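# Close the fridge with carton and three bottles stowed upright

## Task

Get the refrigerator door fully closed with the carton and all three bottles inside it and every bottle standing upright. The task fails if a glass bottle drops any real distance, if the door is swung open or closed violently, or if the robot topples or is left leaning. Anything that stays in place only because the robot is holding it does not count.

## Robot and tools

Robot: a Hello Robot Stretch 4 with one arm. It has an omni-wheel base, a lift that travels up a mast, an arm that telescopes forward, a three-joint wrist (yaw, pitch, roll) and a two-finger gripper. It stands about 1.6 m tall, and the rim of the base is within 0.23 m of the base origin. A loose object may occasionally get a brief push from outside.

Frames: the base frame sits on the floor under the centre of the base, with x forward, y left and z up. hand_pose is reported in this frame and marks a point between the open fingertips. With all wrist joints at zero its axes line up with the base axes. The printed position can be a little off. The odometry frame is the base frame as it was when the scene started. base_odometry counts wheel rotation only, so slip shows up as travel. Heading runs from -3.142 to 3.142, positive to the left.

execute_actions: takes "actions", a list holding exactly one action or none. An empty list just returns state and images. "cameras" picks which images come back: head_camera, head_left_camera, head_right_camera, wrist_camera or all. Null or omitted means all, and [] means none. One action can hold:
- "base" with exactly one relative move counted from the base's last reported position: translate_m drives straight (forward positive, -2 to 2 m), strafe_m slides sideways (left positive, -2 to 2 m), rotate_rad turns in place (counter-clockwise positive, -3.2 to 3.2 rad).
- "joints", an object of absolute targets by joint name: lift_m 0 to 1.2 m; arm_m 0 to 0.55 m extension; wrist_yaw_rad -1.134 to 4.276 (0 points forward, positive turns left, 3.14 is folded back, and above 3.4 the arm may block it); wrist_pitch_rad -1.117 to 4.259 (0 is level, 1.57 points down); wrist_roll_rad -1.117 to 4.259 (0 keeps the fingers level, positive rolls clockwise seen from behind); gripper_m -0.038 to 0.141 m fingertip gap (below 0 the tips press together). Done tolerances are ±0.004 for lift, arm and gripper, ±0.02 for yaw and roll, and ±0.05 for pitch.
- "pace": slow, default, fast or max. Base top speeds are 0.1, 0.3, 0.4 and 0.6 m/s and turn rates 1, 2, 3 and 4 rad/s in that order. With the lift above 0.2 these are reduced, down to 0.3 m/s and 1 rad/s at 1.2.
- "contact_limits": {"arm_m": 0 to 0.75}, how hard the arm may push before it stops. The default is 0.5.
- Or {"end_of_arm": "enable_torque"} as the only content, which restarts wrist or gripper motors that have shut off.
The motions in one action start together. A joint target outside its range is clipped and the result reports it. Any other bad value or unknown key rejects the whole call. An action runs for at most 15 s. Joints and base left out of an action can keep chasing their earlier targets. At the start of a scene, sending lift_m 0.4 and wrist_yaw_rad 0 together unfolds the wrist.

wait: seconds from 0 to 10, with no new command. zoom_image: camera plus region [x0,y0,x1,y1] in pixels, at most 504x504, taken from that camera's latest full image. read_manual: returns licence texts only. finished_scene: scene number. It ends the scene for good and reports success, so the goal has to hold without the robot's help.

Cameras: head_camera (420x560) looks forward and down from the top of the mast, so turn the base to aim it. head_left_camera and head_right_camera are fisheyes that look more steeply down and show the base and arm. wrist_camera looks along the fingers, with the fingertips near the bottom of the frame.

Readings: lidar_m lists 12 distances for 30-degree sectors, going counter-clockwise from straight ahead (4th is left, 7th behind, 10th right). "-" means nothing was seen or the object is closer than 0.25 m. The lidar misses glass and clear plastic. wrist_depth_mm is a 7x7 grid of depths from 100 to 2000 mm. base_tilt is in degrees, with forward and right positive. turned_by_wheels and turned_by_imu differing by more than about 0.1 rad points to a collision or slip. motor_effort is percent of maximum with the peak in brackets. A wrist-pitch effort far from 0 means a load. The wheel efforts are positive for turning right.

Statuses: done; off_target (may still be pushing); contact_stop_at_<key> (stopped on contact and now slack, so a slack lift may sink and slack wheels may roll); limit_stop_at_tilt (leaning more than 6 degrees, everything slack until the lean drops); limit_stop_at_own_body (about to hit itself; it can move away, and this is likely when pitch is below -0.2 and roll is below -0.4 or above 4); torque_fault (a wrist motor went limp and needs enable_torque). on_its_own lists things this call did not command, and "held at" means the held target. After a stop, later motion calls in the same reply are skipped.

Gripping: command gripper_m below the object's width. Squeezing tighter pulls the object toward the wrist. Neither the reading nor done proves a grasp, but a firm squeeze shows in the gripper's effort. If the fingertips get stuck on a surface below them, raise the lift.

Cautions: move glass bottles gently and keep them upright. Push the door slowly and with a low contact limit so it never slams. Do not turn or drive carrying more than 1 kg with arm_m above 0.2, and avoid strong pushes with the gripper held high, because the robot can tip. The robot keeps running while you think.

Each tool is called after "Emit:" as name(argument=value, ...) on one line, values as JSON.

## Session

Emit:
execute_actions(actions=[])

Scene clock: 0.00 s.
base_odometry: x=+0.000 y=+0.000 heading=+0.000 (m, m, rad; odometry frame)
turned_by_wheels: +0.000 (rad since the last result)
turned_by_imu: +0.000 (rad since the last result)
base_tilt: forward=+0.0 right=-0.4 (deg)
lidar_m: 0.75 0.81 1.01 1.07 1.12 1.40 2.63 3.14 2.92 1.88 2.60 0.92
base_status: not commanded
joint_positions: lift_m=+0.205 arm_m=-0.002 wrist_yaw_rad=+3.093 wrist_pitch_rad=+0.006 wrist_roll_rad=+0.013 gripper_m=+0.057
joint_status: not commanded
motor_effort: lift_m=+21 arm_m=-1 wrist_yaw_rad=-1 wrist_pitch_rad=-5 wrist_roll_rad=-1 gripper_m=-7 wheel_0=+0 wheel_1=+0 wheel_2=+0 (%)
hand_pose: x=-0.1153 y=+0.1012 z=+0.3815 quat_wxyz=(+0.024, -0.003, +0.007, +1.000) (m; base frame)
wrist_depth_mm: - 139 - - - 1576 1182 / - 123 201 - - 1618 1182 / 105 135 196 - - 1576 1160 / 140 142 - - - 1576 1160 / - - - - - 1537 1160 / 1229 1281 200 1336 196 1397 1138 / 866 831 946 - 917 891 946
pictures: head_camera, head_left_camera, head_right_camera, wrist_camera
Images, in order (width x height): head_camera 420x560, head_left_camera 420x672, head_right_camera 420x672, wrist_camera 616x392.

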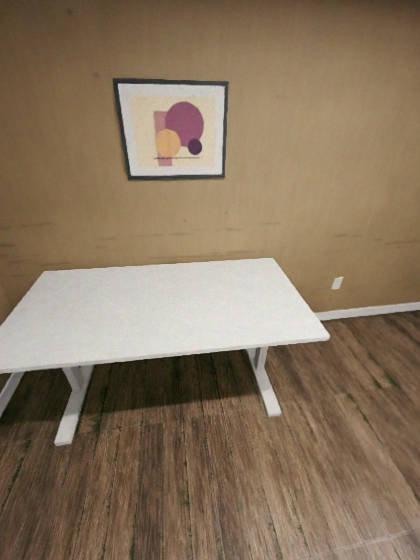

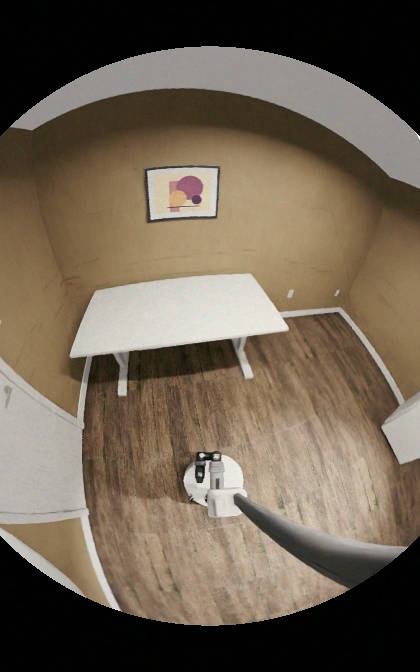

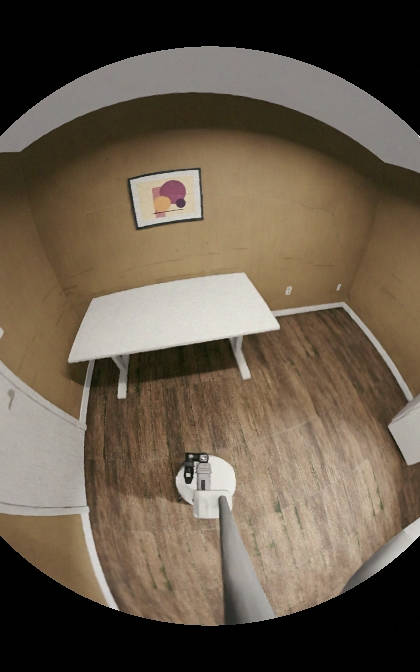

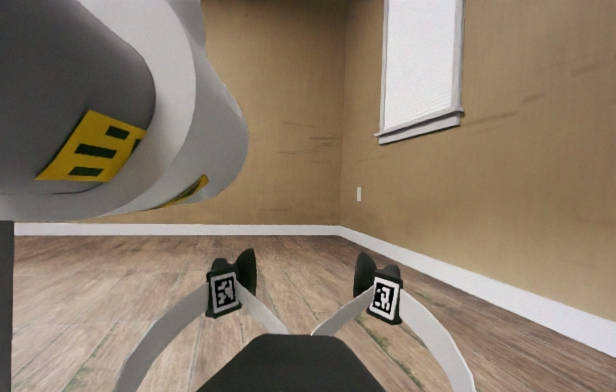

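Emit:
execute_actions(actions=[{"base":{"rotate_rad":-1.5}}], cameras=["head_camera","head_left_camera"])

Scene clock: 2.43 s.
base_odometry: x=+0.000 y=+0.000 heading=-1.500 (m, m, rad; odometry frame)
turned_by_wheels: -1.500 (rad since the last result)
turned_by_imu: -1.477 (rad since the last result)
base_tilt: forward=+0.0 right=-0.4 (deg)
lidar_m: 1.84 2.59 0.85 0.78 0.82 1.07 1.10 1.10 1.47 3.12 3.17 2.12
base_status: done
joint_positions: lift_m=+0.205 arm_m=-0.002 wrist_yaw_rad=+3.093 wrist_pitch_rad=+0.006 wrist_roll_rad=+0.013 gripper_m=+0.057
joint_status: not commanded
motor_effort: lift_m=+21(21) arm_m=+0(1) wrist_yaw_rad=+2(2) wrist_pitch_rad=-5(7) wrist_roll_rad=-1(2) gripper_m=-2(3) wheel_0=+0(3) wheel_1=+0(5) wheel_2=-1(3) (%)
hand_pose: x=-0.1153 y=+0.1012 z=+0.3815 quat_wxyz=(+0.024, -0.003, +0.007, +1.000) (m; base frame)
wrist_depth_mm: - 140 1205 1229 1281 1366 1397 / - 123 201 1255 1281 1366 1060 / 105 135 196 1281 1281 1366 1430 / 140 141 1205 1255 1308 1397 1430 / 1182 1182 1229 1281 1281 1397 1464 / 1160 1182 200 1255 195 1366 1397 / 866 831 946 - 931 891 904
pictures: head_camera, head_left_camera
Images, in order (width x height): head_camera 420x560, head_left_camera 420x672.

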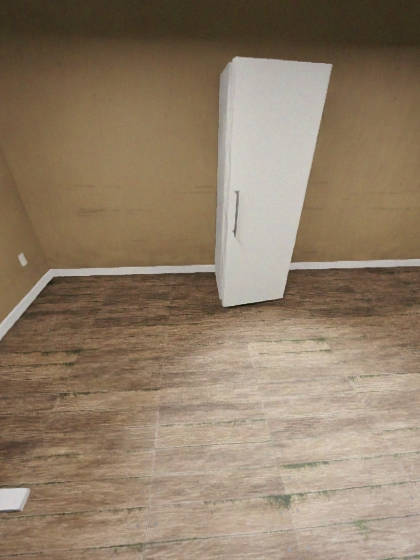

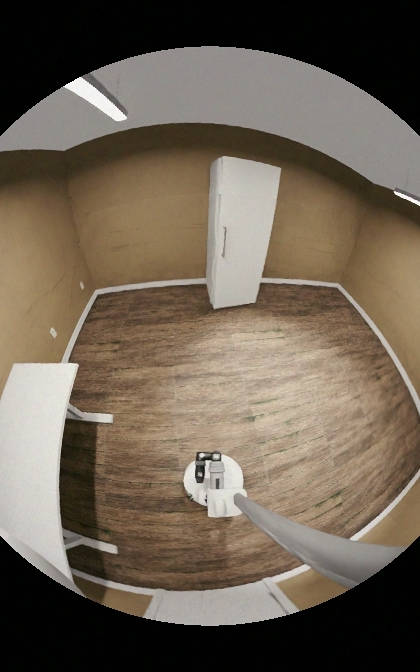

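Emit:
execute_actions(actions=[{"base":{"rotate_rad":0.36},"pace":"fast"}], cameras=[])

Emit:
execute_actions(actions=[{"base":{"translate_m":1.95},"pace":"max"}], cameras=[])

Emit:
execute_actions(actions=[{"base":{"rotate_rad":-1.85},"joints":{"lift_m":0.6,"wrist_yaw_rad":0},"pace":"fast"}])

Scene clock: 4.13 s.
base_odometry: x=+0.000 y=+0.000 heading=-1.140 (m, m, rad; odometry frame)
turned_by_wheels: +0.360 (rad since the last result)
turned_by_imu: +0.355 (rad since the last result)
base_tilt: forward=+0.0 right=-0.3 (deg)
lidar_m: 2.61 0.95 0.80 0.79 0.94 1.09 1.12 1.32 2.15 3.13 3.08 1.88
base_status: done
joint_positions: lift_m=+0.205 arm_m=-0.002 wrist_yaw_rad=+3.093 wrist_pitch_rad=+0.006 wrist_roll_rad=+0.013 gripper_m=+0.057
joint_status: not commanded
motor_effort: lift_m=+21(21) arm_m=-1(0) wrist_yaw_rad=+0(1) wrist_pitch_rad=-6(6) wrist_roll_rad=-2(2) gripper_m=-4(2) wheel_0=+1(6) wheel_1=+1(6) wheel_2=+2(5) (%)
hand_pose: x=-0.1153 y=+0.1012 z=+0.3815 quat_wxyz=(+0.024, -0.003, +0.007, +1.000) (m; base frame)
wrist_depth_mm: - 139 1281 1229 1160 1118 1078 / - 123 202 1229 1182 1118 1098 / 105 135 196 1255 1182 1138 1078 / 140 141 1308 1255 1182 1138 1078 / 1499 1430 1308 1229 1182 1138 1098 / 1255 1281 200 1229 195 1138 1078 / 866 831 946 - 931 891 946
pictures: none
No camera images: the call's "cameras" was empty. Leave "cameras" out to get every camera's image.

Scene clock: 8.93 s.
base_odometry: x=+0.815 y=-1.772 heading=-1.140 (m, m, rad; odometry frame)
turned_by_wheels: +0.000 (rad since the last result)
turned_by_imu: +0.000 (rad since the last result)
base_tilt: forward=+0.0 right=-0.4 (deg)
lidar_m: 0.71 0.86 1.12 1.12 1.31 1.25 3.00 3.44 0.76 0.73 0.80 0.71
base_status: done
joint_positions: lift_m=+0.205 arm_m=-0.002 wrist_yaw_rad=+3.093 wrist_pitch_rad=+0.006 wrist_roll_rad=+0.013 gripper_m=+0.057
joint_status: not commanded
motor_effort: lift_m=+21(21) arm_m=-1(1) wrist_yaw_rad=+3(2) wrist_pitch_rad=-6(6) wrist_roll_rad=-1(2) gripper_m=-5(3) wheel_0=-1(7) wheel_1=-1(9) wheel_2=+0(17) (%)
hand_pose: x=-0.1153 y=+0.1012 z=+0.3815 quat_wxyz=(+0.024, -0.003, +0.007, +1.000) (m; base frame)
wrist_depth_mm: - 139 - - - - - / - 123 202 - - - - / 105 135 196 - - 1756 1308 / 140 142 - - - - 1863 / - - - - - - 1756 / 1255 1281 200 1308 196 1281 1255 / 866 831 946 - 931 891 960
pictures: none
No camera images: the call's "cameras" was empty. Leave "cameras" out to get every camera's image.

Scene clock: 11.27 s.
base_odometry: x=+0.815 y=-1.772 heading=-2.990 (m, m, rad; odometry frame)
turned_by_wheels: -1.850 (rad since the last result)
turned_by_imu: -1.821 (rad since the last result)
base_tilt: forward=+0.0 right=-0.4 (deg)
lidar_m: 0.69 0.74 0.74 0.71 0.75 1.00 1.13 1.15 1.25 1.21 3.11 3.77
base_status: done
joint_positions: lift_m=+0.600 arm_m=-0.002 wrist_yaw_rad=+0.000 wrist_pitch_rad=+0.006 wrist_roll_rad=+0.013 gripper_m=+0.057
joint_status: all done
motor_effort: lift_m=+25(26) arm_m=-1(1) wrist_yaw_rad=+0(1) wrist_pitch_rad=-6(4) wrist_roll_rad=-1(1) gripper_m=-2(3) wheel_0=-1(7) wheel_1=-2(7) wheel_2=+1(8) (%)
hand_pose: x=+0.4572 y=-0.0873 z=+0.7762 quat_wxyz=(+1.000, +0.007, +0.003, +0.000) (m; base frame)
wrist_depth_mm: 496 1025 517 - - - - / 500 1042 580 - - - - / 500 809 521 - - - - / 500 1042 521 - - - - / 504 1060 517 - - - - / 508 569 200 - 195 - - / 508 535 525 - 1708 1661 1756
pictures: head_camera, head_left_camera, head_right_camera, wrist_camera
camera_calibration (this result's frames):
wrist_camera: T_world_to_cam=[[0.018675, -0.999366, 0.0303026, -0.121544], [-0.0263989, -0.0307902, -0.999177, 0.839338], [0.999477, 0.0178597, -0.0269572, -0.211188], [0, 0, 0, 1]] pos_world=[0.235505, -0.0918518, 0.836638]
Images, in order (width x height): head_camera 420x560, head_left_camera 420x672, head_right_camera 420x672, wrist_camera 616x392.

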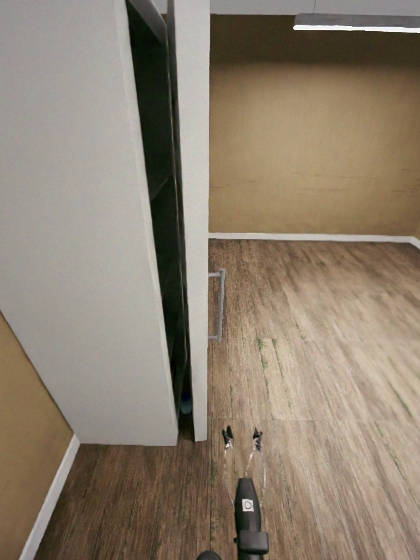

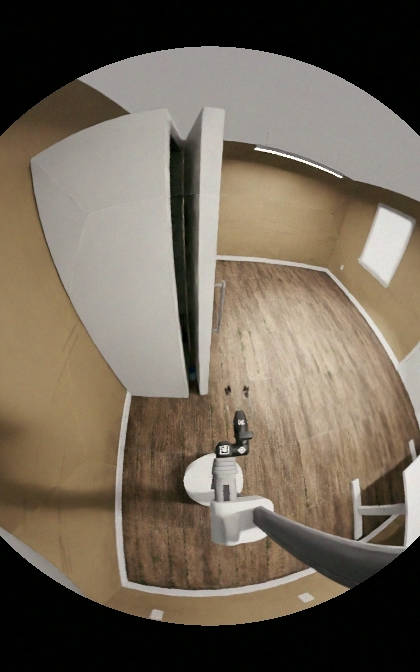

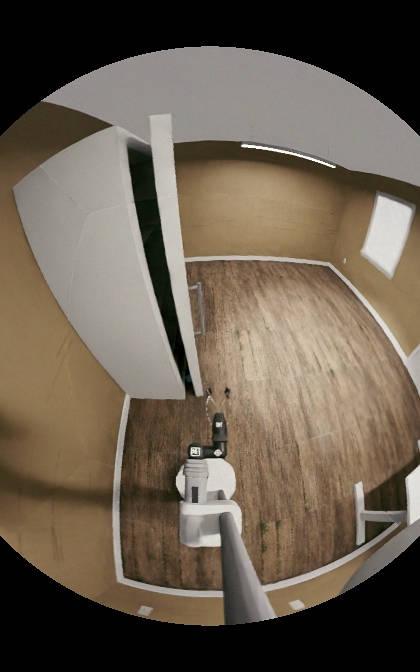

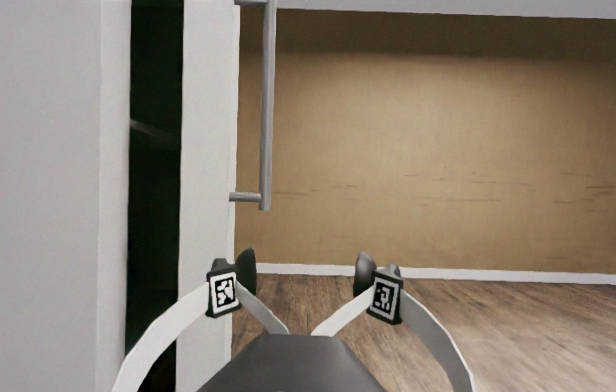

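Emit:
execute_actions(actions=[{"base":{"strafe_m":0.225},"joints":{"gripper_m":0.0,"arm_m":0.2}}])

Emit:
zoom_image(camera="head_camera", region=[150,0,400,480])

Scene clock: 14.30 s.
base_odometry: x=+0.849 y=-1.994 heading=-2.990 (m, m, rad; odometry frame)
turned_by_wheels: +0.000 (rad since the last result)
turned_by_imu: +0.000 (rad since the last result)
base_tilt: forward=+0.0 right=-0.4 (deg)
lidar_m: 0.70 0.71 0.53 0.49 0.52 0.71 1.14 1.16 1.46 1.45 3.34 0.81
base_status: done
joint_positions: lift_m=+0.600 arm_m=+0.199 wrist_yaw_rad=+0.000 wrist_pitch_rad=+0.006 wrist_roll_rad=+0.013 gripper_m=+0.000
joint_status: all done
motor_effort: lift_m=+25(25) arm_m=+6(5) wrist_yaw_rad=+1(0) wrist_pitch_rad=-8(7) wrist_roll_rad=-2(1) gripper_m=-5(7) wheel_0=+0(8) wheel_1=-2(9) wheel_2=+1(1) (%)
hand_pose: x=+0.6584 y=-0.0874 z=+0.7763 quat_wxyz=(+1.000, +0.007, +0.003, +0.000) (m; base frame)
wrist_depth_mm: 293 293 294 580 307 - - / 293 294 296 564 309 - - / 296 296 297 549 310 - - / 297 298 298 539 310 - - / 298 300 300 387 312 - - / 300 301 185 204 309 - - / 301 301 303 - 314 1756 1808
pictures: head_camera, head_left_camera, head_right_camera, wrist_camera
camera_calibration (this result's frames):
wrist_camera: T_world_to_cam=[[0.0185317, -0.999369, 0.030304, -0.125251], [-0.026326, -0.0307864, -0.999179, 0.844641], [0.999482, 0.0177187, -0.0268799, -0.412396], [0, 0, 0, 1]] pos_world=[0.436739, -0.0918613, 0.836658]
Images, in order (width x height): head_camera 420x560, head_left_camera 420x672, head_right_camera 420x672, wrist_camera 616x392.

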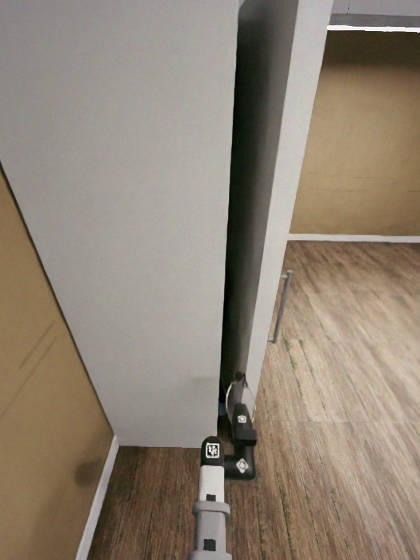

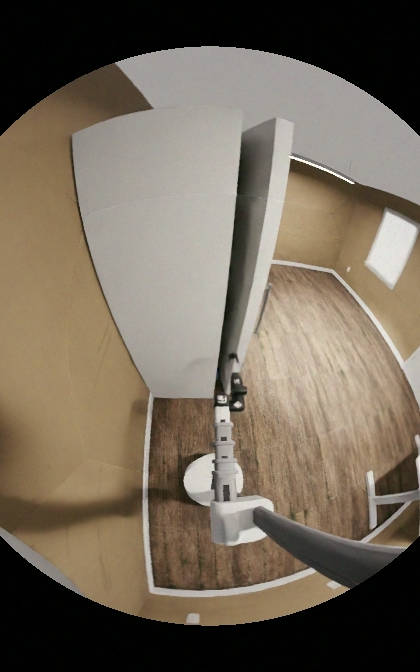

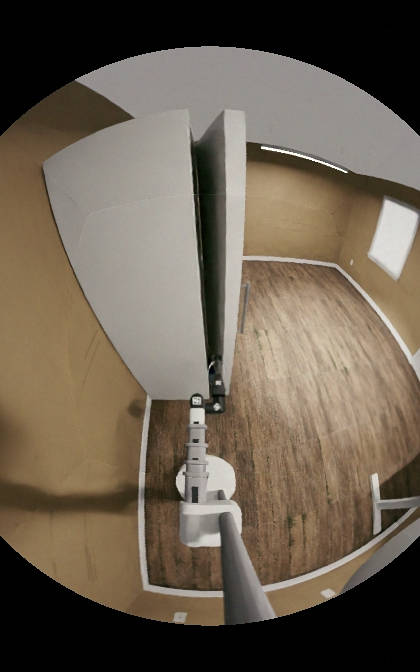

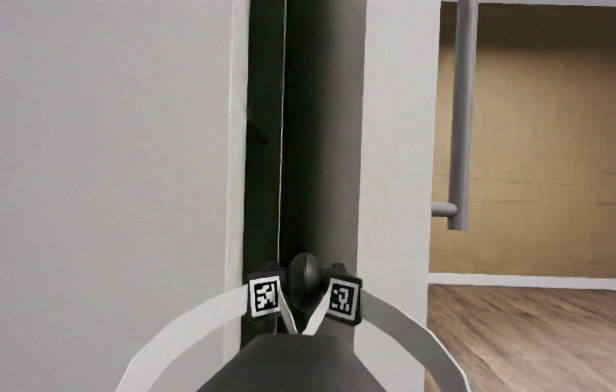

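Region (150, 0, 400, 480) of head_camera's 420x560 image, scaled by 1.050, with more detail than that image has; it fills the left 262 columns of this view, and the rest is white.

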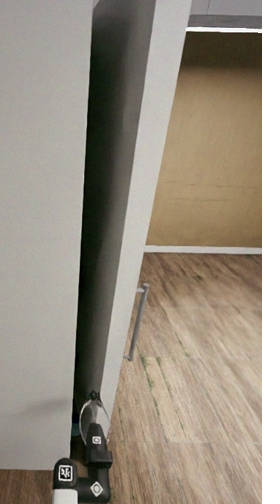

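Emit:
execute_actions(actions=[{"joints":{"arm_m":0.35},"contact_limits":{"arm_m":0.2}}], cameras=["wrist_camera"])

Emit:
execute_actions(actions=[{"base":{"strafe_m":-0.15},"joints":{"arm_m":0.38},"pace":"slow"}])

Scene clock: 16.13 s.
base_odometry: x=+0.849 y=-1.994 heading=-2.990 (m, m, rad; odometry frame)
turned_by_wheels: +0.000 (rad since the last result)
turned_by_imu: +0.000 (rad since the last result)
base_tilt: forward=+0.0 right=-0.4 (deg)
lidar_m: 0.69 0.72 0.52 0.49 0.54 0.71 1.14 1.17 1.48 1.42 3.33 0.79
base_status: not commanded
joint_positions: lift_m=+0.600 arm_m=+0.349 wrist_yaw_rad=+0.000 wrist_pitch_rad=+0.006 wrist_roll_rad=+0.013 gripper_m=+0.000
joint_status: all done
motor_effort: lift_m=+25(25) arm_m=+6(5) wrist_yaw_rad=+0(1) wrist_pitch_rad=-6(4) wrist_roll_rad=-2(1) gripper_m=-5(4) wheel_0=+0(0) wheel_1=-2(2) wheel_2=+1(1) (%)
contact_limits: arm_m 0.2
hand_pose: x=+0.8084 y=-0.0874 z=+0.7763 quat_wxyz=(+1.000, +0.007, +0.003, +0.000) (m; base frame)
wrist_depth_mm: 146 146 683 402 168 158 211 / 146 147 433 394 166 158 211 / 147 147 627 384 165 160 218 / 147 148 683 377 163 160 216 / 148 149 691 270 162 162 - / 149 150 185 204 159 163 - / 150 150 591 - 158 164 1808
pictures: wrist_camera
camera_calibration (this result's frames):
wrist_camera: T_world_to_cam=[[0.0184558, -0.99937, 0.0303045, -0.127992], [-0.0263002, -0.0307844, -0.99918, 0.848577], [0.999484, 0.0176437, -0.0268518, -0.562342], [0, 0, 0, 1]] pos_world=[0.586731, -0.0918663, 0.83666]
Images, in order (width x height): wrist_camera 616x392.

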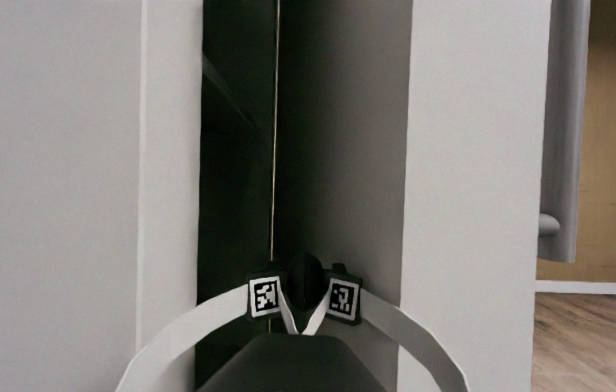

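Scene clock: 18.77 s.
base_odometry: x=+0.826 y=-1.846 heading=-2.990 (m, m, rad; odometry frame)
turned_by_wheels: +0.000 (rad since the last result)
turned_by_imu: +0.000 (rad since the last result)
base_tilt: forward=+0.0 right=-0.4 (deg)
lidar_m: 0.73 0.73 0.67 0.63 0.67 0.92 1.12 1.18 1.30 1.30 3.15 0.91
base_status: done
joint_positions: lift_m=+0.600 arm_m=+0.379 wrist_yaw_rad=+0.000 wrist_pitch_rad=+0.006 wrist_roll_rad=+0.013 gripper_m=+0.000
joint_status: all done
motor_effort: lift_m=+25(25) arm_m=+6(6) wrist_yaw_rad=+1(4) wrist_pitch_rad=-6(6) wrist_roll_rad=-2(1) gripper_m=-4(5) wheel_0=-1(6) wheel_1=-2(10) wheel_2=+0(4) (%)
hand_pose: x=+0.8384 y=-0.0873 z=+0.7763 quat_wxyz=(+1.000, +0.007, +0.003, +0.000) (m; base frame)
wrist_depth_mm: 654 654 580 298 202 183 - / 404 661 574 297 201 185 - / 661 661 569 296 200 186 - / 668 661 564 296 200 189 - / 661 661 559 258 199 190 - / 640 668 185 204 181 192 - / 591 585 627 - 193 193 1808
pictures: head_camera, head_left_camera, head_right_camera, wrist_camera
camera_calibration (this result's frames):
wrist_camera: T_world_to_cam=[[0.01862, -0.999367, 0.0303046, -0.128635], [-0.0262949, -0.0307888, -0.99918, 0.849363], [0.999481, 0.0178079, -0.0268515, -0.59231], [0, 0, 0, 1]] pos_world=[0.616731, -0.0918553, 0.83666]
Images, in order (width x height): head_camera 420x560, head_left_camera 420x672, head_right_camera 420x672, wrist_camera 616x392.

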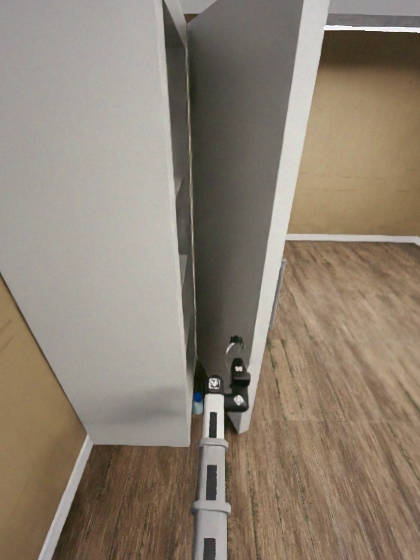

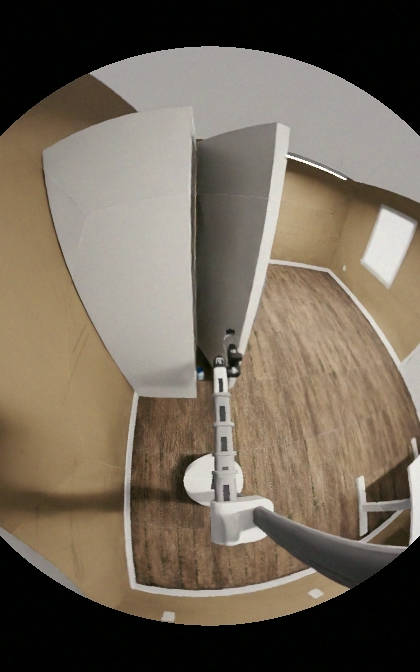

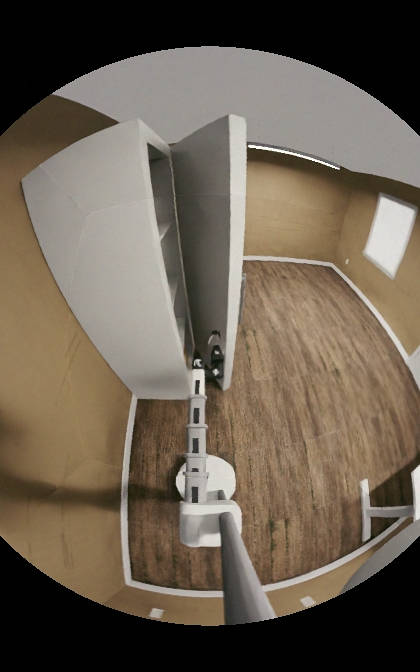

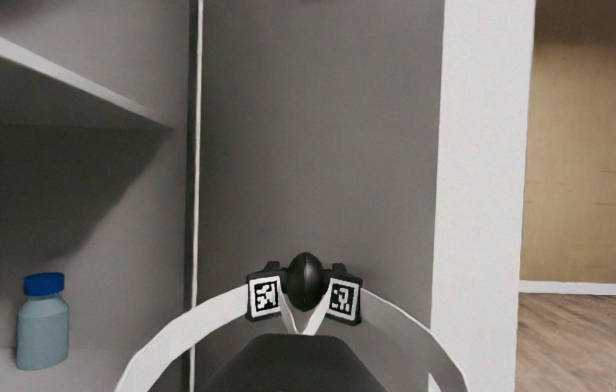

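Emit:
execute_actions(actions=[{"base":{"strafe_m":-0.14},"joints":{"arm_m":0.5},"pace":"slow"}], cameras=["head_camera","wrist_camera"])

Emit:
zoom_image(camera="head_camera", region=[100,250,300,450])

Scene clock: 21.73 s.
base_odometry: x=+0.805 y=-1.707 heading=-2.990 (m, m, rad; odometry frame)
turned_by_wheels: +0.000 (rad since the last result)
turned_by_imu: +0.000 (rad since the last result)
base_tilt: forward=+0.0 right=-0.4 (deg)
lidar_m: 0.92 0.76 0.82 0.78 0.80 1.13 1.12 1.16 1.16 1.22 3.03 1.03
base_status: done
joint_positions: lift_m=+0.600 arm_m=+0.499 wrist_yaw_rad=+0.000 wrist_pitch_rad=+0.006 wrist_roll_rad=+0.013 gripper_m=+0.000
joint_status: all done
motor_effort: lift_m=+25(25) arm_m=+5(7) wrist_yaw_rad=+2(6) wrist_pitch_rad=-5(6) wrist_roll_rad=-3(0) gripper_m=-7(6) wheel_0=+1(5) wheel_1=-2(9) wheel_2=+0(1) (%)
hand_pose: x=+0.9584 y=-0.0874 z=+0.7763 quat_wxyz=(+1.000, +0.007, +0.003, +0.000) (m; base frame)
wrist_depth_mm: 535 535 436 370 320 282 - / 539 535 439 370 320 283 - / 544 535 439 373 320 283 - / 544 539 442 370 322 285 - / 549 539 439 357 322 286 - / 549 539 185 204 306 285 - / 549 517 452 - 320 279 1756
pictures: head_camera, wrist_camera
camera_calibration (this result's frames):
wrist_camera: T_world_to_cam=[[0.018457, -0.99937, 0.0303045, -0.13076], [-0.0263036, -0.0307845, -0.99918, 0.852523], [0.999484, 0.0176447, -0.0268552, -0.712233], [0, 0, 0, 1]] pos_world=[0.736703, -0.0918662, 0.83666]
Images, in order (width x height): head_camera 420x560, wrist_camera 616x392.

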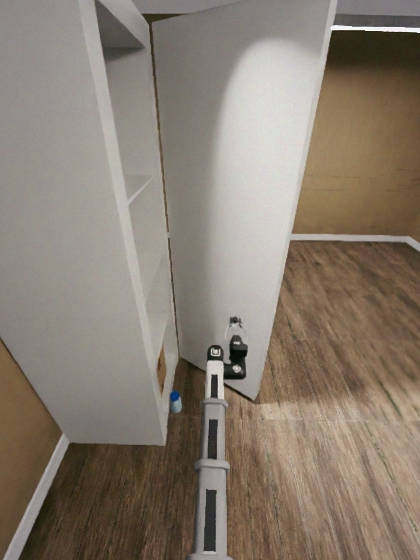

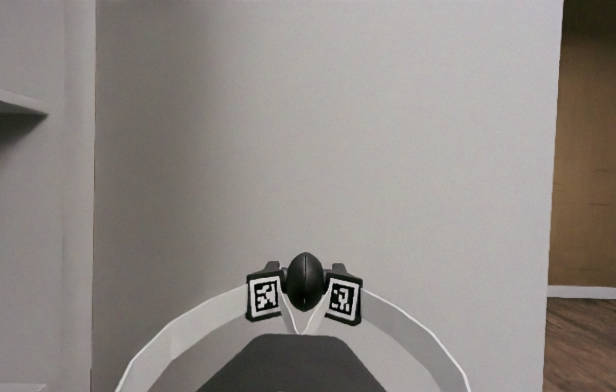

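Region (100, 250, 300, 450) of head_camera's 420x560 image, scaled by 2.520, with more detail than that image has.

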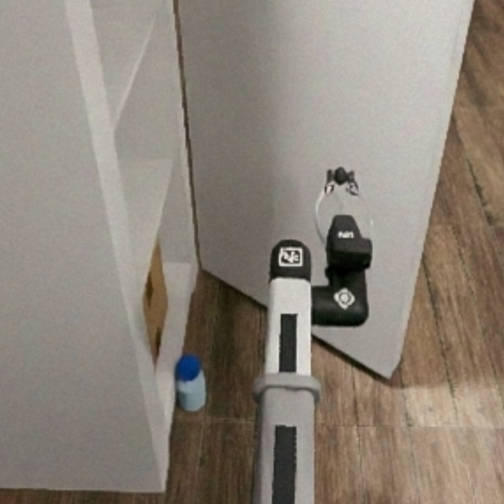

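Emit:
execute_actions(actions=[{"base":{"strafe_m":-0.1}}], cameras=[])

Emit:
execute_actions(actions=[{"base":{"translate_m":0.33},"pace":"slow"}], cameras=["head_camera","head_left_camera"])

Scene clock: 23.57 s.
base_odometry: x=+0.790 y=-1.609 heading=-2.990 (m, m, rad; odometry frame)
turned_by_wheels: +0.000 (rad since the last result)
turned_by_imu: +0.000 (rad since the last result)
base_tilt: forward=+0.0 right=-0.4 (deg)
lidar_m: 1.19 0.80 0.94 0.89 0.89 1.20 1.12 1.14 1.05 1.20 2.88 3.79
base_status: done
joint_positions: lift_m=+0.600 arm_m=+0.499 wrist_yaw_rad=+0.000 wrist_pitch_rad=+0.006 wrist_roll_rad=+0.013 gripper_m=+0.000
joint_status: not commanded
motor_effort: lift_m=+25(25) arm_m=+5(6) wrist_yaw_rad=+2(1) wrist_pitch_rad=-7(5) wrist_roll_rad=-1(2) gripper_m=-4(4) wheel_0=-2(3) wheel_1=+0(9) wheel_2=+0(1) (%)
hand_pose: x=+0.9584 y=-0.0874 z=+0.7763 quat_wxyz=(+1.000, +0.007, +0.003, +0.000) (m; base frame)
wrist_depth_mm: 574 544 517 488 459 - - / 585 549 512 488 459 - - / 580 549 521 488 462 - - / 585 554 525 488 466 - - / 585 554 521 484 466 - - / 585 559 185 204 459 - - / 591 549 530 - 469 1756 1808
pictures: none
No camera images: the call's "cameras" was empty. Leave "cameras" out to get every camera's image.

Scene clock: 28.17 s.
base_odometry: x=+0.464 y=-1.658 heading=-2.990 (m, m, rad; odometry frame)
turned_by_wheels: +0.000 (rad since the last result)
turned_by_imu: +0.000 (rad since the last result)
base_tilt: forward=+0.1 right=-0.4 (deg)
lidar_m: 0.96 0.51 0.56 0.88 0.93 1.26 1.45 1.49 1.21 2.41 2.91 1.06
base_status: done
joint_positions: lift_m=+0.600 arm_m=+0.499 wrist_yaw_rad=+0.000 wrist_pitch_rad=+0.006 wrist_roll_rad=+0.013 gripper_m=+0.000
joint_status: not commanded
motor_effort: lift_m=+25(25) arm_m=+5(5) wrist_yaw_rad=+1(1) wrist_pitch_rad=-7(4) wrist_roll_rad=-2(1) gripper_m=-5(5) wheel_0=+1(6) wheel_1=+1(0) wheel_2=-1(7) (%)
hand_pose: x=+0.9584 y=-0.0874 z=+0.7763 quat_wxyz=(+1.000, +0.007, +0.003, +0.000) (m; base frame)
wrist_depth_mm: 259 260 262 262 262 262 - / 260 262 262 263 264 264 - / 262 263 264 264 264 264 - / 264 264 265 265 266 266 - / 265 266 266 266 267 267 - / 266 266 186 204 267 268 - / 267 266 268 - 270 270 1661
pictures: head_camera, head_left_camera
Images, in order (width x height): head_camera 420x560, head_left_camera 420x672.

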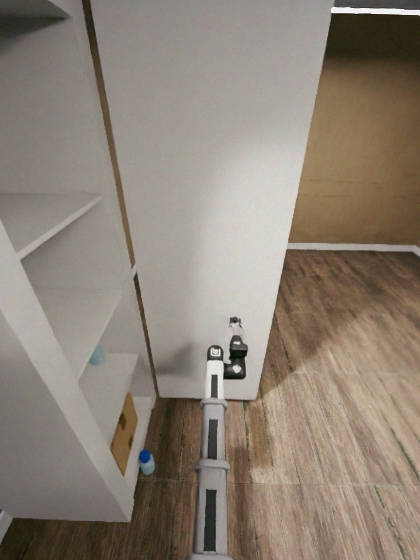

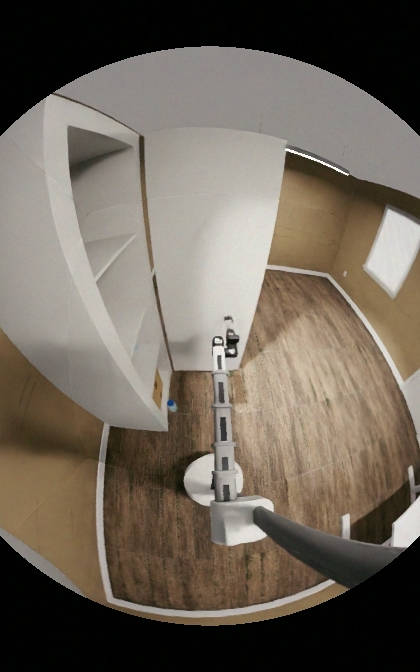

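Emit:
execute_actions(actions=[{"base":{"strafe_m":-0.22},"joints":{"arm_m":0.0,"wrist_pitch_rad":0.6,"gripper_m":0.13,"lift_m":0.3},"pace":"fast"}], cameras=[])

Emit:
execute_actions(actions=[{"base":{"rotate_rad":1.59},"pace":"fast"}], cameras=[])

Emit:
execute_actions(actions=[{"base":{"strafe_m":-0.545},"pace":"fast"}])

Scene clock: 31.03 s.
base_odometry: x=+0.431 y=-1.441 heading=-2.990 (m, m, rad; odometry frame)
turned_by_wheels: +0.000 (rad since the last result)
turned_by_imu: +0.000 (rad since the last result)
base_tilt: forward=+0.0 right=-0.4 (deg)
lidar_m: 0.95 0.81 0.70 1.10 1.13 1.52 1.45 1.13 1.04 2.56 2.72 3.44
base_status: done
joint_positions: lift_m=+0.300 arm_m=+0.001 wrist_yaw_rad=+0.000 wrist_pitch_rad=+0.602 wrist_roll_rad=+0.013 gripper_m=+0.130
joint_status: all done
motor_effort: lift_m=+16(23) arm_m=-5(6) wrist_yaw_rad=+2(1) wrist_pitch_rad=-6(7) wrist_roll_rad=+0(1) gripper_m=-3(8) wheel_0=+0(7) wheel_1=+0(17) wheel_2=-1(1) (%)
hand_pose: x=+0.4096 y=-0.0875 z=+0.3152 quat_wxyz=(+0.955, +0.006, +0.296, -0.002) (m; base frame)
wrist_depth_mm: 699 699 691 1863 - - - / 759 759 759 1281 1464 1499 1464 / 831 842 831 960 1078 1078 1098 / 809 820 831 842 842 842 854 / 676 683 683 691 699 699 707 / 574 549 549 585 554 574 597 / 504 496 521 - 512 517 517
pictures: none
No camera images: the call's "cameras" was empty. Leave "cameras" out to get every camera's image.

Scene clock: 32.80 s.
base_odometry: x=+0.431 y=-1.441 heading=-1.400 (m, m, rad; odometry frame)
turned_by_wheels: +1.590 (rad since the last result)
turned_by_imu: +1.565 (rad since the last result)
base_tilt: forward=+0.0 right=-0.4 (deg)
lidar_m: 1.10 1.15 1.54 1.45 1.18 1.06 2.61 2.71 3.39 0.98 0.81 0.68
base_status: done
joint_positions: lift_m=+0.300 arm_m=+0.001 wrist_yaw_rad=+0.000 wrist_pitch_rad=+0.602 wrist_roll_rad=+0.013 gripper_m=+0.130
joint_status: not commanded
motor_effort: lift_m=+17(17) arm_m=-5(5) wrist_yaw_rad=+0(2) wrist_pitch_rad=-4(4) wrist_roll_rad=-1(1) gripper_m=-2(3) wheel_0=-1(7) wheel_1=-1(5) wheel_2=+0(9) (%)
hand_pose: x=+0.4097 y=-0.0874 z=+0.3152 quat_wxyz=(+0.955, +0.006, +0.296, -0.002) (m; base frame)
wrist_depth_mm: 831 831 831 820 820 691 473 / 904 904 891 891 878 691 469 / 946 960 946 960 960 683 462 / 820 820 831 842 842 676 462 / 683 683 683 683 691 661 462 / 574 549 549 585 554 559 504 / 504 492 521 - 517 512 517
pictures: none
No camera images: the call's "cameras" was empty. Leave "cameras" out to get every camera's image.

Scene clock: 35.37 s.
base_odometry: x=-0.106 y=-1.533 heading=-1.400 (m, m, rad; odometry frame)
turned_by_wheels: +0.000 (rad since the last result)
turned_by_imu: +0.001 (rad since the last result)
base_tilt: forward=+0.0 right=-0.4 (deg)
lidar_m: 0.54 1.18 1.58 1.98 1.45 1.66 2.60 2.70 2.88 0.41 0.46 0.59
base_status: done
joint_positions: lift_m=+0.300 arm_m=+0.001 wrist_yaw_rad=+0.000 wrist_pitch_rad=+0.602 wrist_roll_rad=+0.013 gripper_m=+0.130
joint_status: not commanded
motor_effort: lift_m=+17(17) arm_m=-6(5) wrist_yaw_rad=+0(1) wrist_pitch_rad=-7(7) wrist_roll_rad=-2(2) gripper_m=-1(2) wheel_0=+0(10) wheel_1=+1(9) wheel_2=-1(4) (%)
hand_pose: x=+0.4097 y=-0.0874 z=+0.3152 quat_wxyz=(+0.955, +0.006, +0.296, -0.002) (m; base frame)
wrist_depth_mm: 820 310 477 430 439 609 469 / 904 334 436 375 375 387 469 / 976 368 442 413 413 539 466 / 820 415 480 459 455 574 462 / 676 634 488 492 496 517 469 / 580 549 504 430 488 500 508 / 504 496 521 - 517 512 508
pictures: head_camera, head_left_camera, head_right_camera, wrist_camera
camera_calibration (this result's frames):
wrist_camera: T_world_to_cam=[[0.0322465, -0.999371, 0.0147531, -0.107425], [-0.582951, -0.0307959, -0.811923, 0.546393], [0.811867, 0.0175814, -0.583578, 0.0761806], [0, 0, 0, 1]] pos_world=[0.260136, -0.0918697, 0.489672]
Images, in order (width x height): head_camera 420x560, head_left_camera 420x672, head_right_camera 420x672, wrist_camera 616x392.

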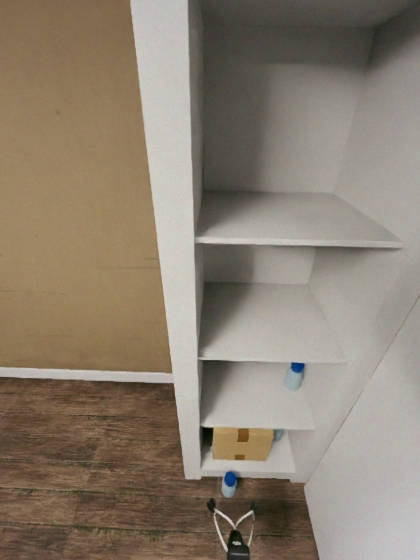

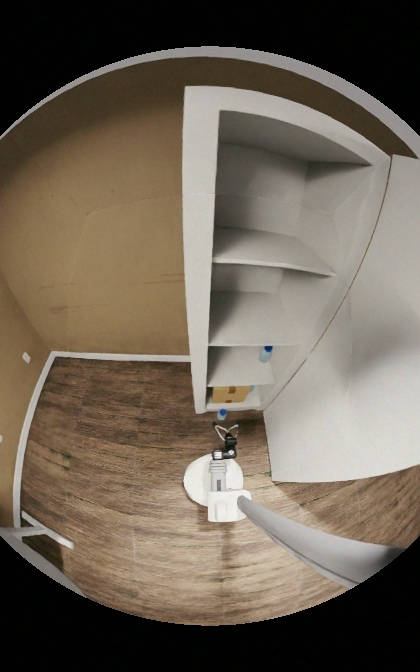

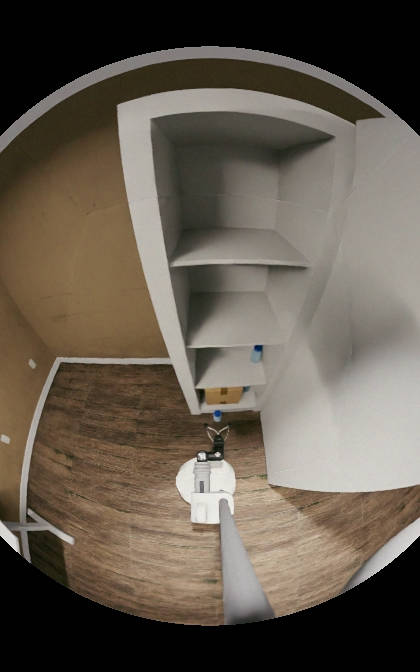

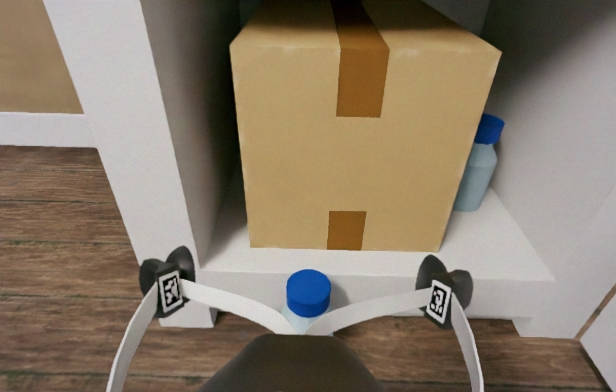

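Emit:
execute_actions(actions=[{"joints":{"arm_m":0.13,"lift_m":0.06}}], cameras=["head_camera","wrist_camera"])

Emit:
zoom_image(camera="head_camera", region=[170,420,310,560])

Scene clock: 38.30 s.
base_odometry: x=-0.106 y=-1.533 heading=-1.400 (m, m, rad; odometry frame)
turned_by_wheels: +0.000 (rad since the last result)
turned_by_imu: +0.000 (rad since the last result)
base_tilt: forward=+0.1 right=-0.4 (deg)
lidar_m: 0.52 1.19 1.59 1.98 1.45 1.68 2.60 2.72 2.86 0.39 0.46 0.61
base_status: not commanded
joint_positions: lift_m=+0.060 arm_m=+0.129 wrist_yaw_rad=+0.000 wrist_pitch_rad=+0.602 wrist_roll_rad=+0.013 gripper_m=+0.130
joint_status: all done
motor_effort: lift_m=+16(16) arm_m=+5(5) wrist_yaw_rad=+0(0) wrist_pitch_rad=-5(6) wrist_roll_rad=+0(1) gripper_m=-1(1) wheel_0=+0(0) wheel_1=+1(1) wheel_2=-1(1) (%)
hand_pose: x=+0.5378 y=-0.0874 z=+0.0753 quat_wxyz=(+0.955, +0.006, +0.296, -0.002) (m; base frame)
wrist_depth_mm: 194 285 227 226 224 224 224 / 208 287 248 246 245 244 243 / 225 253 258 260 259 258 257 / 250 249 248 182 245 244 242 / 289 273 272 200 268 273 272 / 291 277 277 201 281 290 301 / 255 249 263 - 259 260 262
pictures: head_camera, wrist_camera
camera_calibration (this result's frames):
wrist_camera: T_world_to_cam=[[0.0323399, -0.999368, 0.0147594, -0.108044], [-0.582789, -0.0308521, -0.812037, 0.426223], [0.811979, 0.0176596, -0.583419, -0.167878], [0, 0, 0, 1]] pos_world=[0.388206, -0.0918612, 0.24976]
Images, in order (width x height): head_camera 420x560, wrist_camera 616x392.

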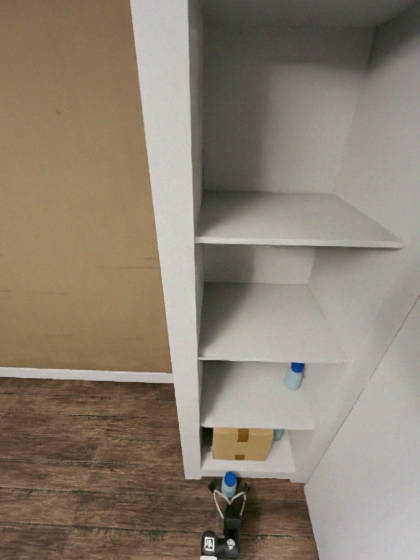

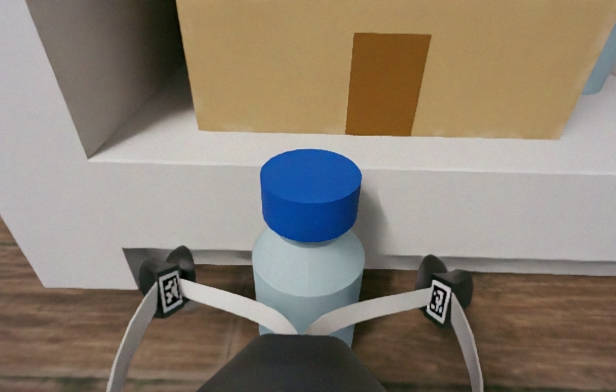

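Region (170, 420, 310, 560) of head_camera's 420x560 image, scaled by 3.600, with more detail than that image has.

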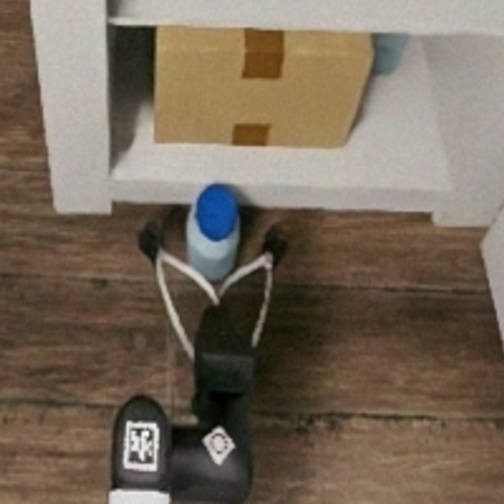

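Emit:
execute_actions(actions=[{"joints":{"arm_m":0.138,"lift_m":0.042,"gripper_m":0.09}}], cameras=[])

Emit:
execute_actions(actions=[{"joints":{"gripper_m":0.0}}], cameras=["wrist_camera"])

Emit:
execute_actions(actions=[{"joints":{"lift_m":0.1}}], cameras=["wrist_camera"])

Scene clock: 40.10 s.
base_odometry: x=-0.106 y=-1.533 heading=-1.400 (m, m, rad; odometry frame)
turned_by_wheels: +0.000 (rad since the last result)
turned_by_imu: +0.000 (rad since the last result)
base_tilt: forward=+0.0 right=-0.4 (deg)
lidar_m: 0.51 1.16 1.58 1.98 1.45 1.65 2.61 2.72 2.86 0.41 0.44 0.62
base_status: not commanded
joint_positions: lift_m=+0.042 arm_m=+0.137 wrist_yaw_rad=+0.000 wrist_pitch_rad=+0.602 wrist_roll_rad=+0.013 gripper_m=+0.090
joint_status: all done
motor_effort: lift_m=+16(17) arm_m=+5(6) wrist_yaw_rad=+1(0) wrist_pitch_rad=-4(4) wrist_roll_rad=-2(2) gripper_m=-3(3) wheel_0=+0(0) wheel_1=+1(1) wheel_2=-1(1) (%)
hand_pose: x=+0.5457 y=-0.0874 z=+0.0573 quat_wxyz=(+0.955, +0.006, +0.296, -0.002) (m; base frame)
wrist_depth_mm: 193 286 220 219 217 217 216 / 204 268 239 238 236 236 236 / 216 224 223 185 224 226 228 / 240 239 237 163 235 234 233 / 270 283 255 183 257 304 303 / 270 271 211 191 201 277 279 / 236 230 244 - 241 236 243
pictures: none
No camera images: the call's "cameras" was empty. Leave "cameras" out to get every camera's image.

Scene clock: 41.80 s.
base_odometry: x=-0.106 y=-1.533 heading=-1.400 (m, m, rad; odometry frame)
turned_by_wheels: +0.000 (rad since the last result)
turned_by_imu: +0.000 (rad since the last result)
base_tilt: forward=+0.0 right=-0.4 (deg)
lidar_m: 0.52 1.17 1.60 2.01 1.46 1.69 2.58 2.73 2.87 0.42 0.45 0.57
base_status: not commanded
joint_positions: lift_m=+0.042 arm_m=+0.137 wrist_yaw_rad=+0.000 wrist_pitch_rad=+0.606 wrist_roll_rad=+0.013 gripper_m=+0.001
joint_status: all done
motor_effort: lift_m=+18(18) arm_m=+5(5) wrist_yaw_rad=+2(0) wrist_pitch_rad=-17(18) wrist_roll_rad=-2(1) gripper_m=-20(24) wheel_0=+0(0) wheel_1=+1(1) wheel_2=-1(1) (%)
hand_pose: x=+0.5451 y=-0.0874 z=+0.0562 quat_wxyz=(+0.954, +0.006, +0.298, -0.002) (m; base frame)
wrist_depth_mm: 193 286 220 219 218 217 216 / 203 265 241 239 237 236 236 / 216 222 224 161 222 220 220 / 241 241 239 144 236 235 235 / 273 287 257 163 298 300 301 / 266 253 185 170 180 273 274 / 233 233 235 - 237 228 239
pictures: wrist_camera
camera_calibration (this result's frames):
wrist_camera: T_world_to_cam=[[0.0322898, -0.999372, 0.0146237, -0.10799], [-0.58622, -0.0307871, -0.809567, 0.416679], [0.809508, 0.017568, -0.586845, -0.183453], [0, 0, 0, 1]] pos_world=[0.396259, -0.0918711, 0.23125]
Images, in order (width x height): wrist_camera 616x392.

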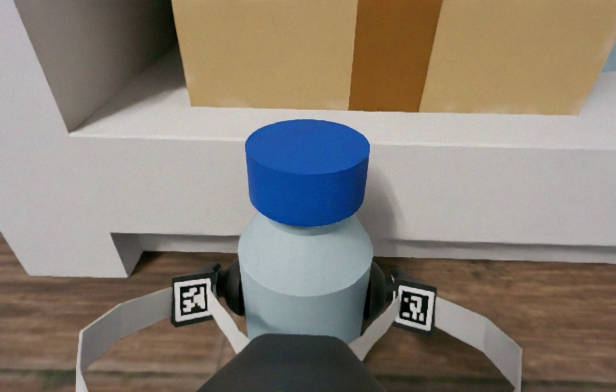

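Scene clock: 42.97 s.
base_odometry: x=-0.106 y=-1.533 heading=-1.400 (m, m, rad; odometry frame)
turned_by_wheels: +0.000 (rad since the last result)
turned_by_imu: +0.000 (rad since the last result)
base_tilt: forward=+0.0 right=-0.4 (deg)
lidar_m: 0.53 1.19 1.59 1.98 1.43 1.63 2.60 2.70 2.86 0.42 0.45 0.61
base_status: not commanded
joint_positions: lift_m=+0.099 arm_m=+0.137 wrist_yaw_rad=+0.000 wrist_pitch_rad=+0.606 wrist_roll_rad=+0.013 gripper_m=+0.001
joint_status: all done
motor_effort: lift_m=+28(29) arm_m=+6(5) wrist_yaw_rad=+3(2) wrist_pitch_rad=-17(19) wrist_roll_rad=-1(2) gripper_m=-21(23) wheel_0=+0(0) wheel_1=+1(1) wheel_2=-1(0) (%)
hand_pose: x=+0.5451 y=-0.0874 z=+0.1133 quat_wxyz=(+0.954, +0.006, +0.298, -0.002) (m; base frame)
wrist_depth_mm: 193 285 220 220 218 217 216 / 203 287 240 239 238 237 236 / 217 290 265 160 262 260 271 / 242 256 263 144 267 270 272 / 273 271 257 163 259 265 263 / 317 293 185 170 180 289 329 / 293 293 294 - 297 285 300
pictures: wrist_camera
camera_calibration (this result's frames):
wrist_camera: T_world_to_cam=[[0.0322892, -0.999372, 0.0146248, -0.108826], [-0.586188, -0.030787, -0.80959, 0.462953], [0.809531, 0.0175681, -0.586814, -0.149925], [0, 0, 0, 1]] pos_world=[0.39626, -0.0918711, 0.288416]
Images, in order (width x height): wrist_camera 616x392.

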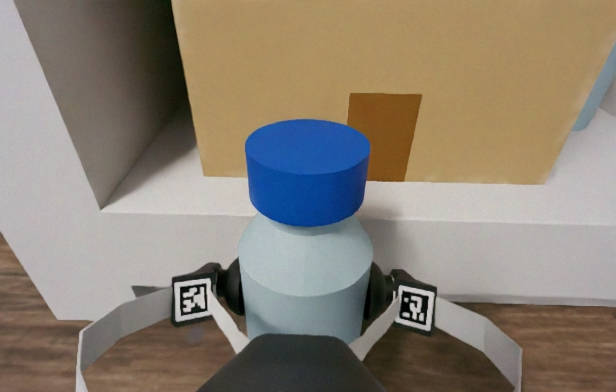

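Emit:
execute_actions(actions=[{"base":{"strafe_m":-0.05},"joints":{"lift_m":0.6}}], cameras=["wrist_camera","head_camera"])

Scene clock: 46.23 s.
base_odometry: x=-0.156 y=-1.542 heading=-1.400 (m, m, rad; odometry frame)
turned_by_wheels: +0.000 (rad since the last result)
turned_by_imu: +0.000 (rad since the last result)
base_tilt: forward=-0.1 right=-0.4 (deg)
lidar_m: 0.53 0.58 1.56 2.05 1.50 1.81 2.59 2.70 2.88 0.37 0.40 0.57
base_status: done
joint_positions: lift_m=+0.599 arm_m=+0.137 wrist_yaw_rad=+0.000 wrist_pitch_rad=+0.606 wrist_roll_rad=+0.013 gripper_m=+0.001
joint_status: all done
motor_effort: lift_m=+27(29) arm_m=+5(5) wrist_yaw_rad=+2(2) wrist_pitch_rad=-17(18) wrist_roll_rad=-2(1) gripper_m=-22(21) wheel_0=+0(7) wheel_1=+1(6) wheel_2=-1(2) (%)
hand_pose: x=+0.5451 y=-0.0874 z=+0.6134 quat_wxyz=(+0.954, +0.006, +0.298, -0.002) (m; base frame)
wrist_depth_mm: 262 387 585 580 585 564 397 / 263 389 627 640 634 580 384 / 263 389 539 160 574 433 399 / 265 397 445 144 452 449 399 / 281 355 357 163 362 377 368 / 314 330 185 170 180 332 345 / 387 407 449 - 455 521 382
pictures: head_camera, wrist_camera
camera_calibration (this result's frames):
wrist_camera: T_world_to_cam=[[0.0322135, -0.999374, 0.0146243, -0.116115], [-0.586206, -0.0307425, -0.809579, 0.867767], [0.809522, 0.0175065, -0.586829, 0.143507], [0, 0, 0, 1]] pos_world=[0.396258, -0.0918778, 0.788438]
Images, in order (width x height): head_camera 420x560, wrist_camera 616x392.

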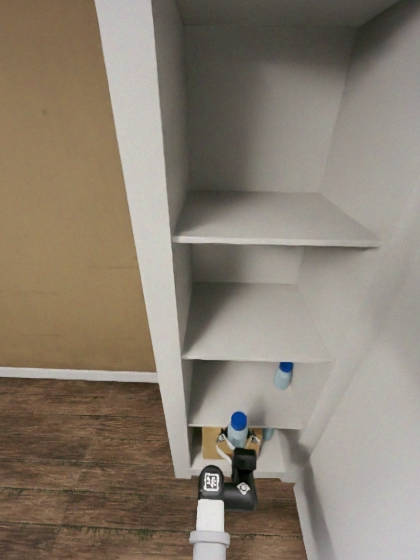

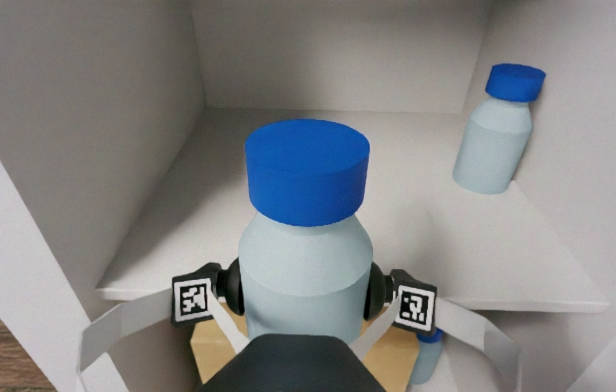

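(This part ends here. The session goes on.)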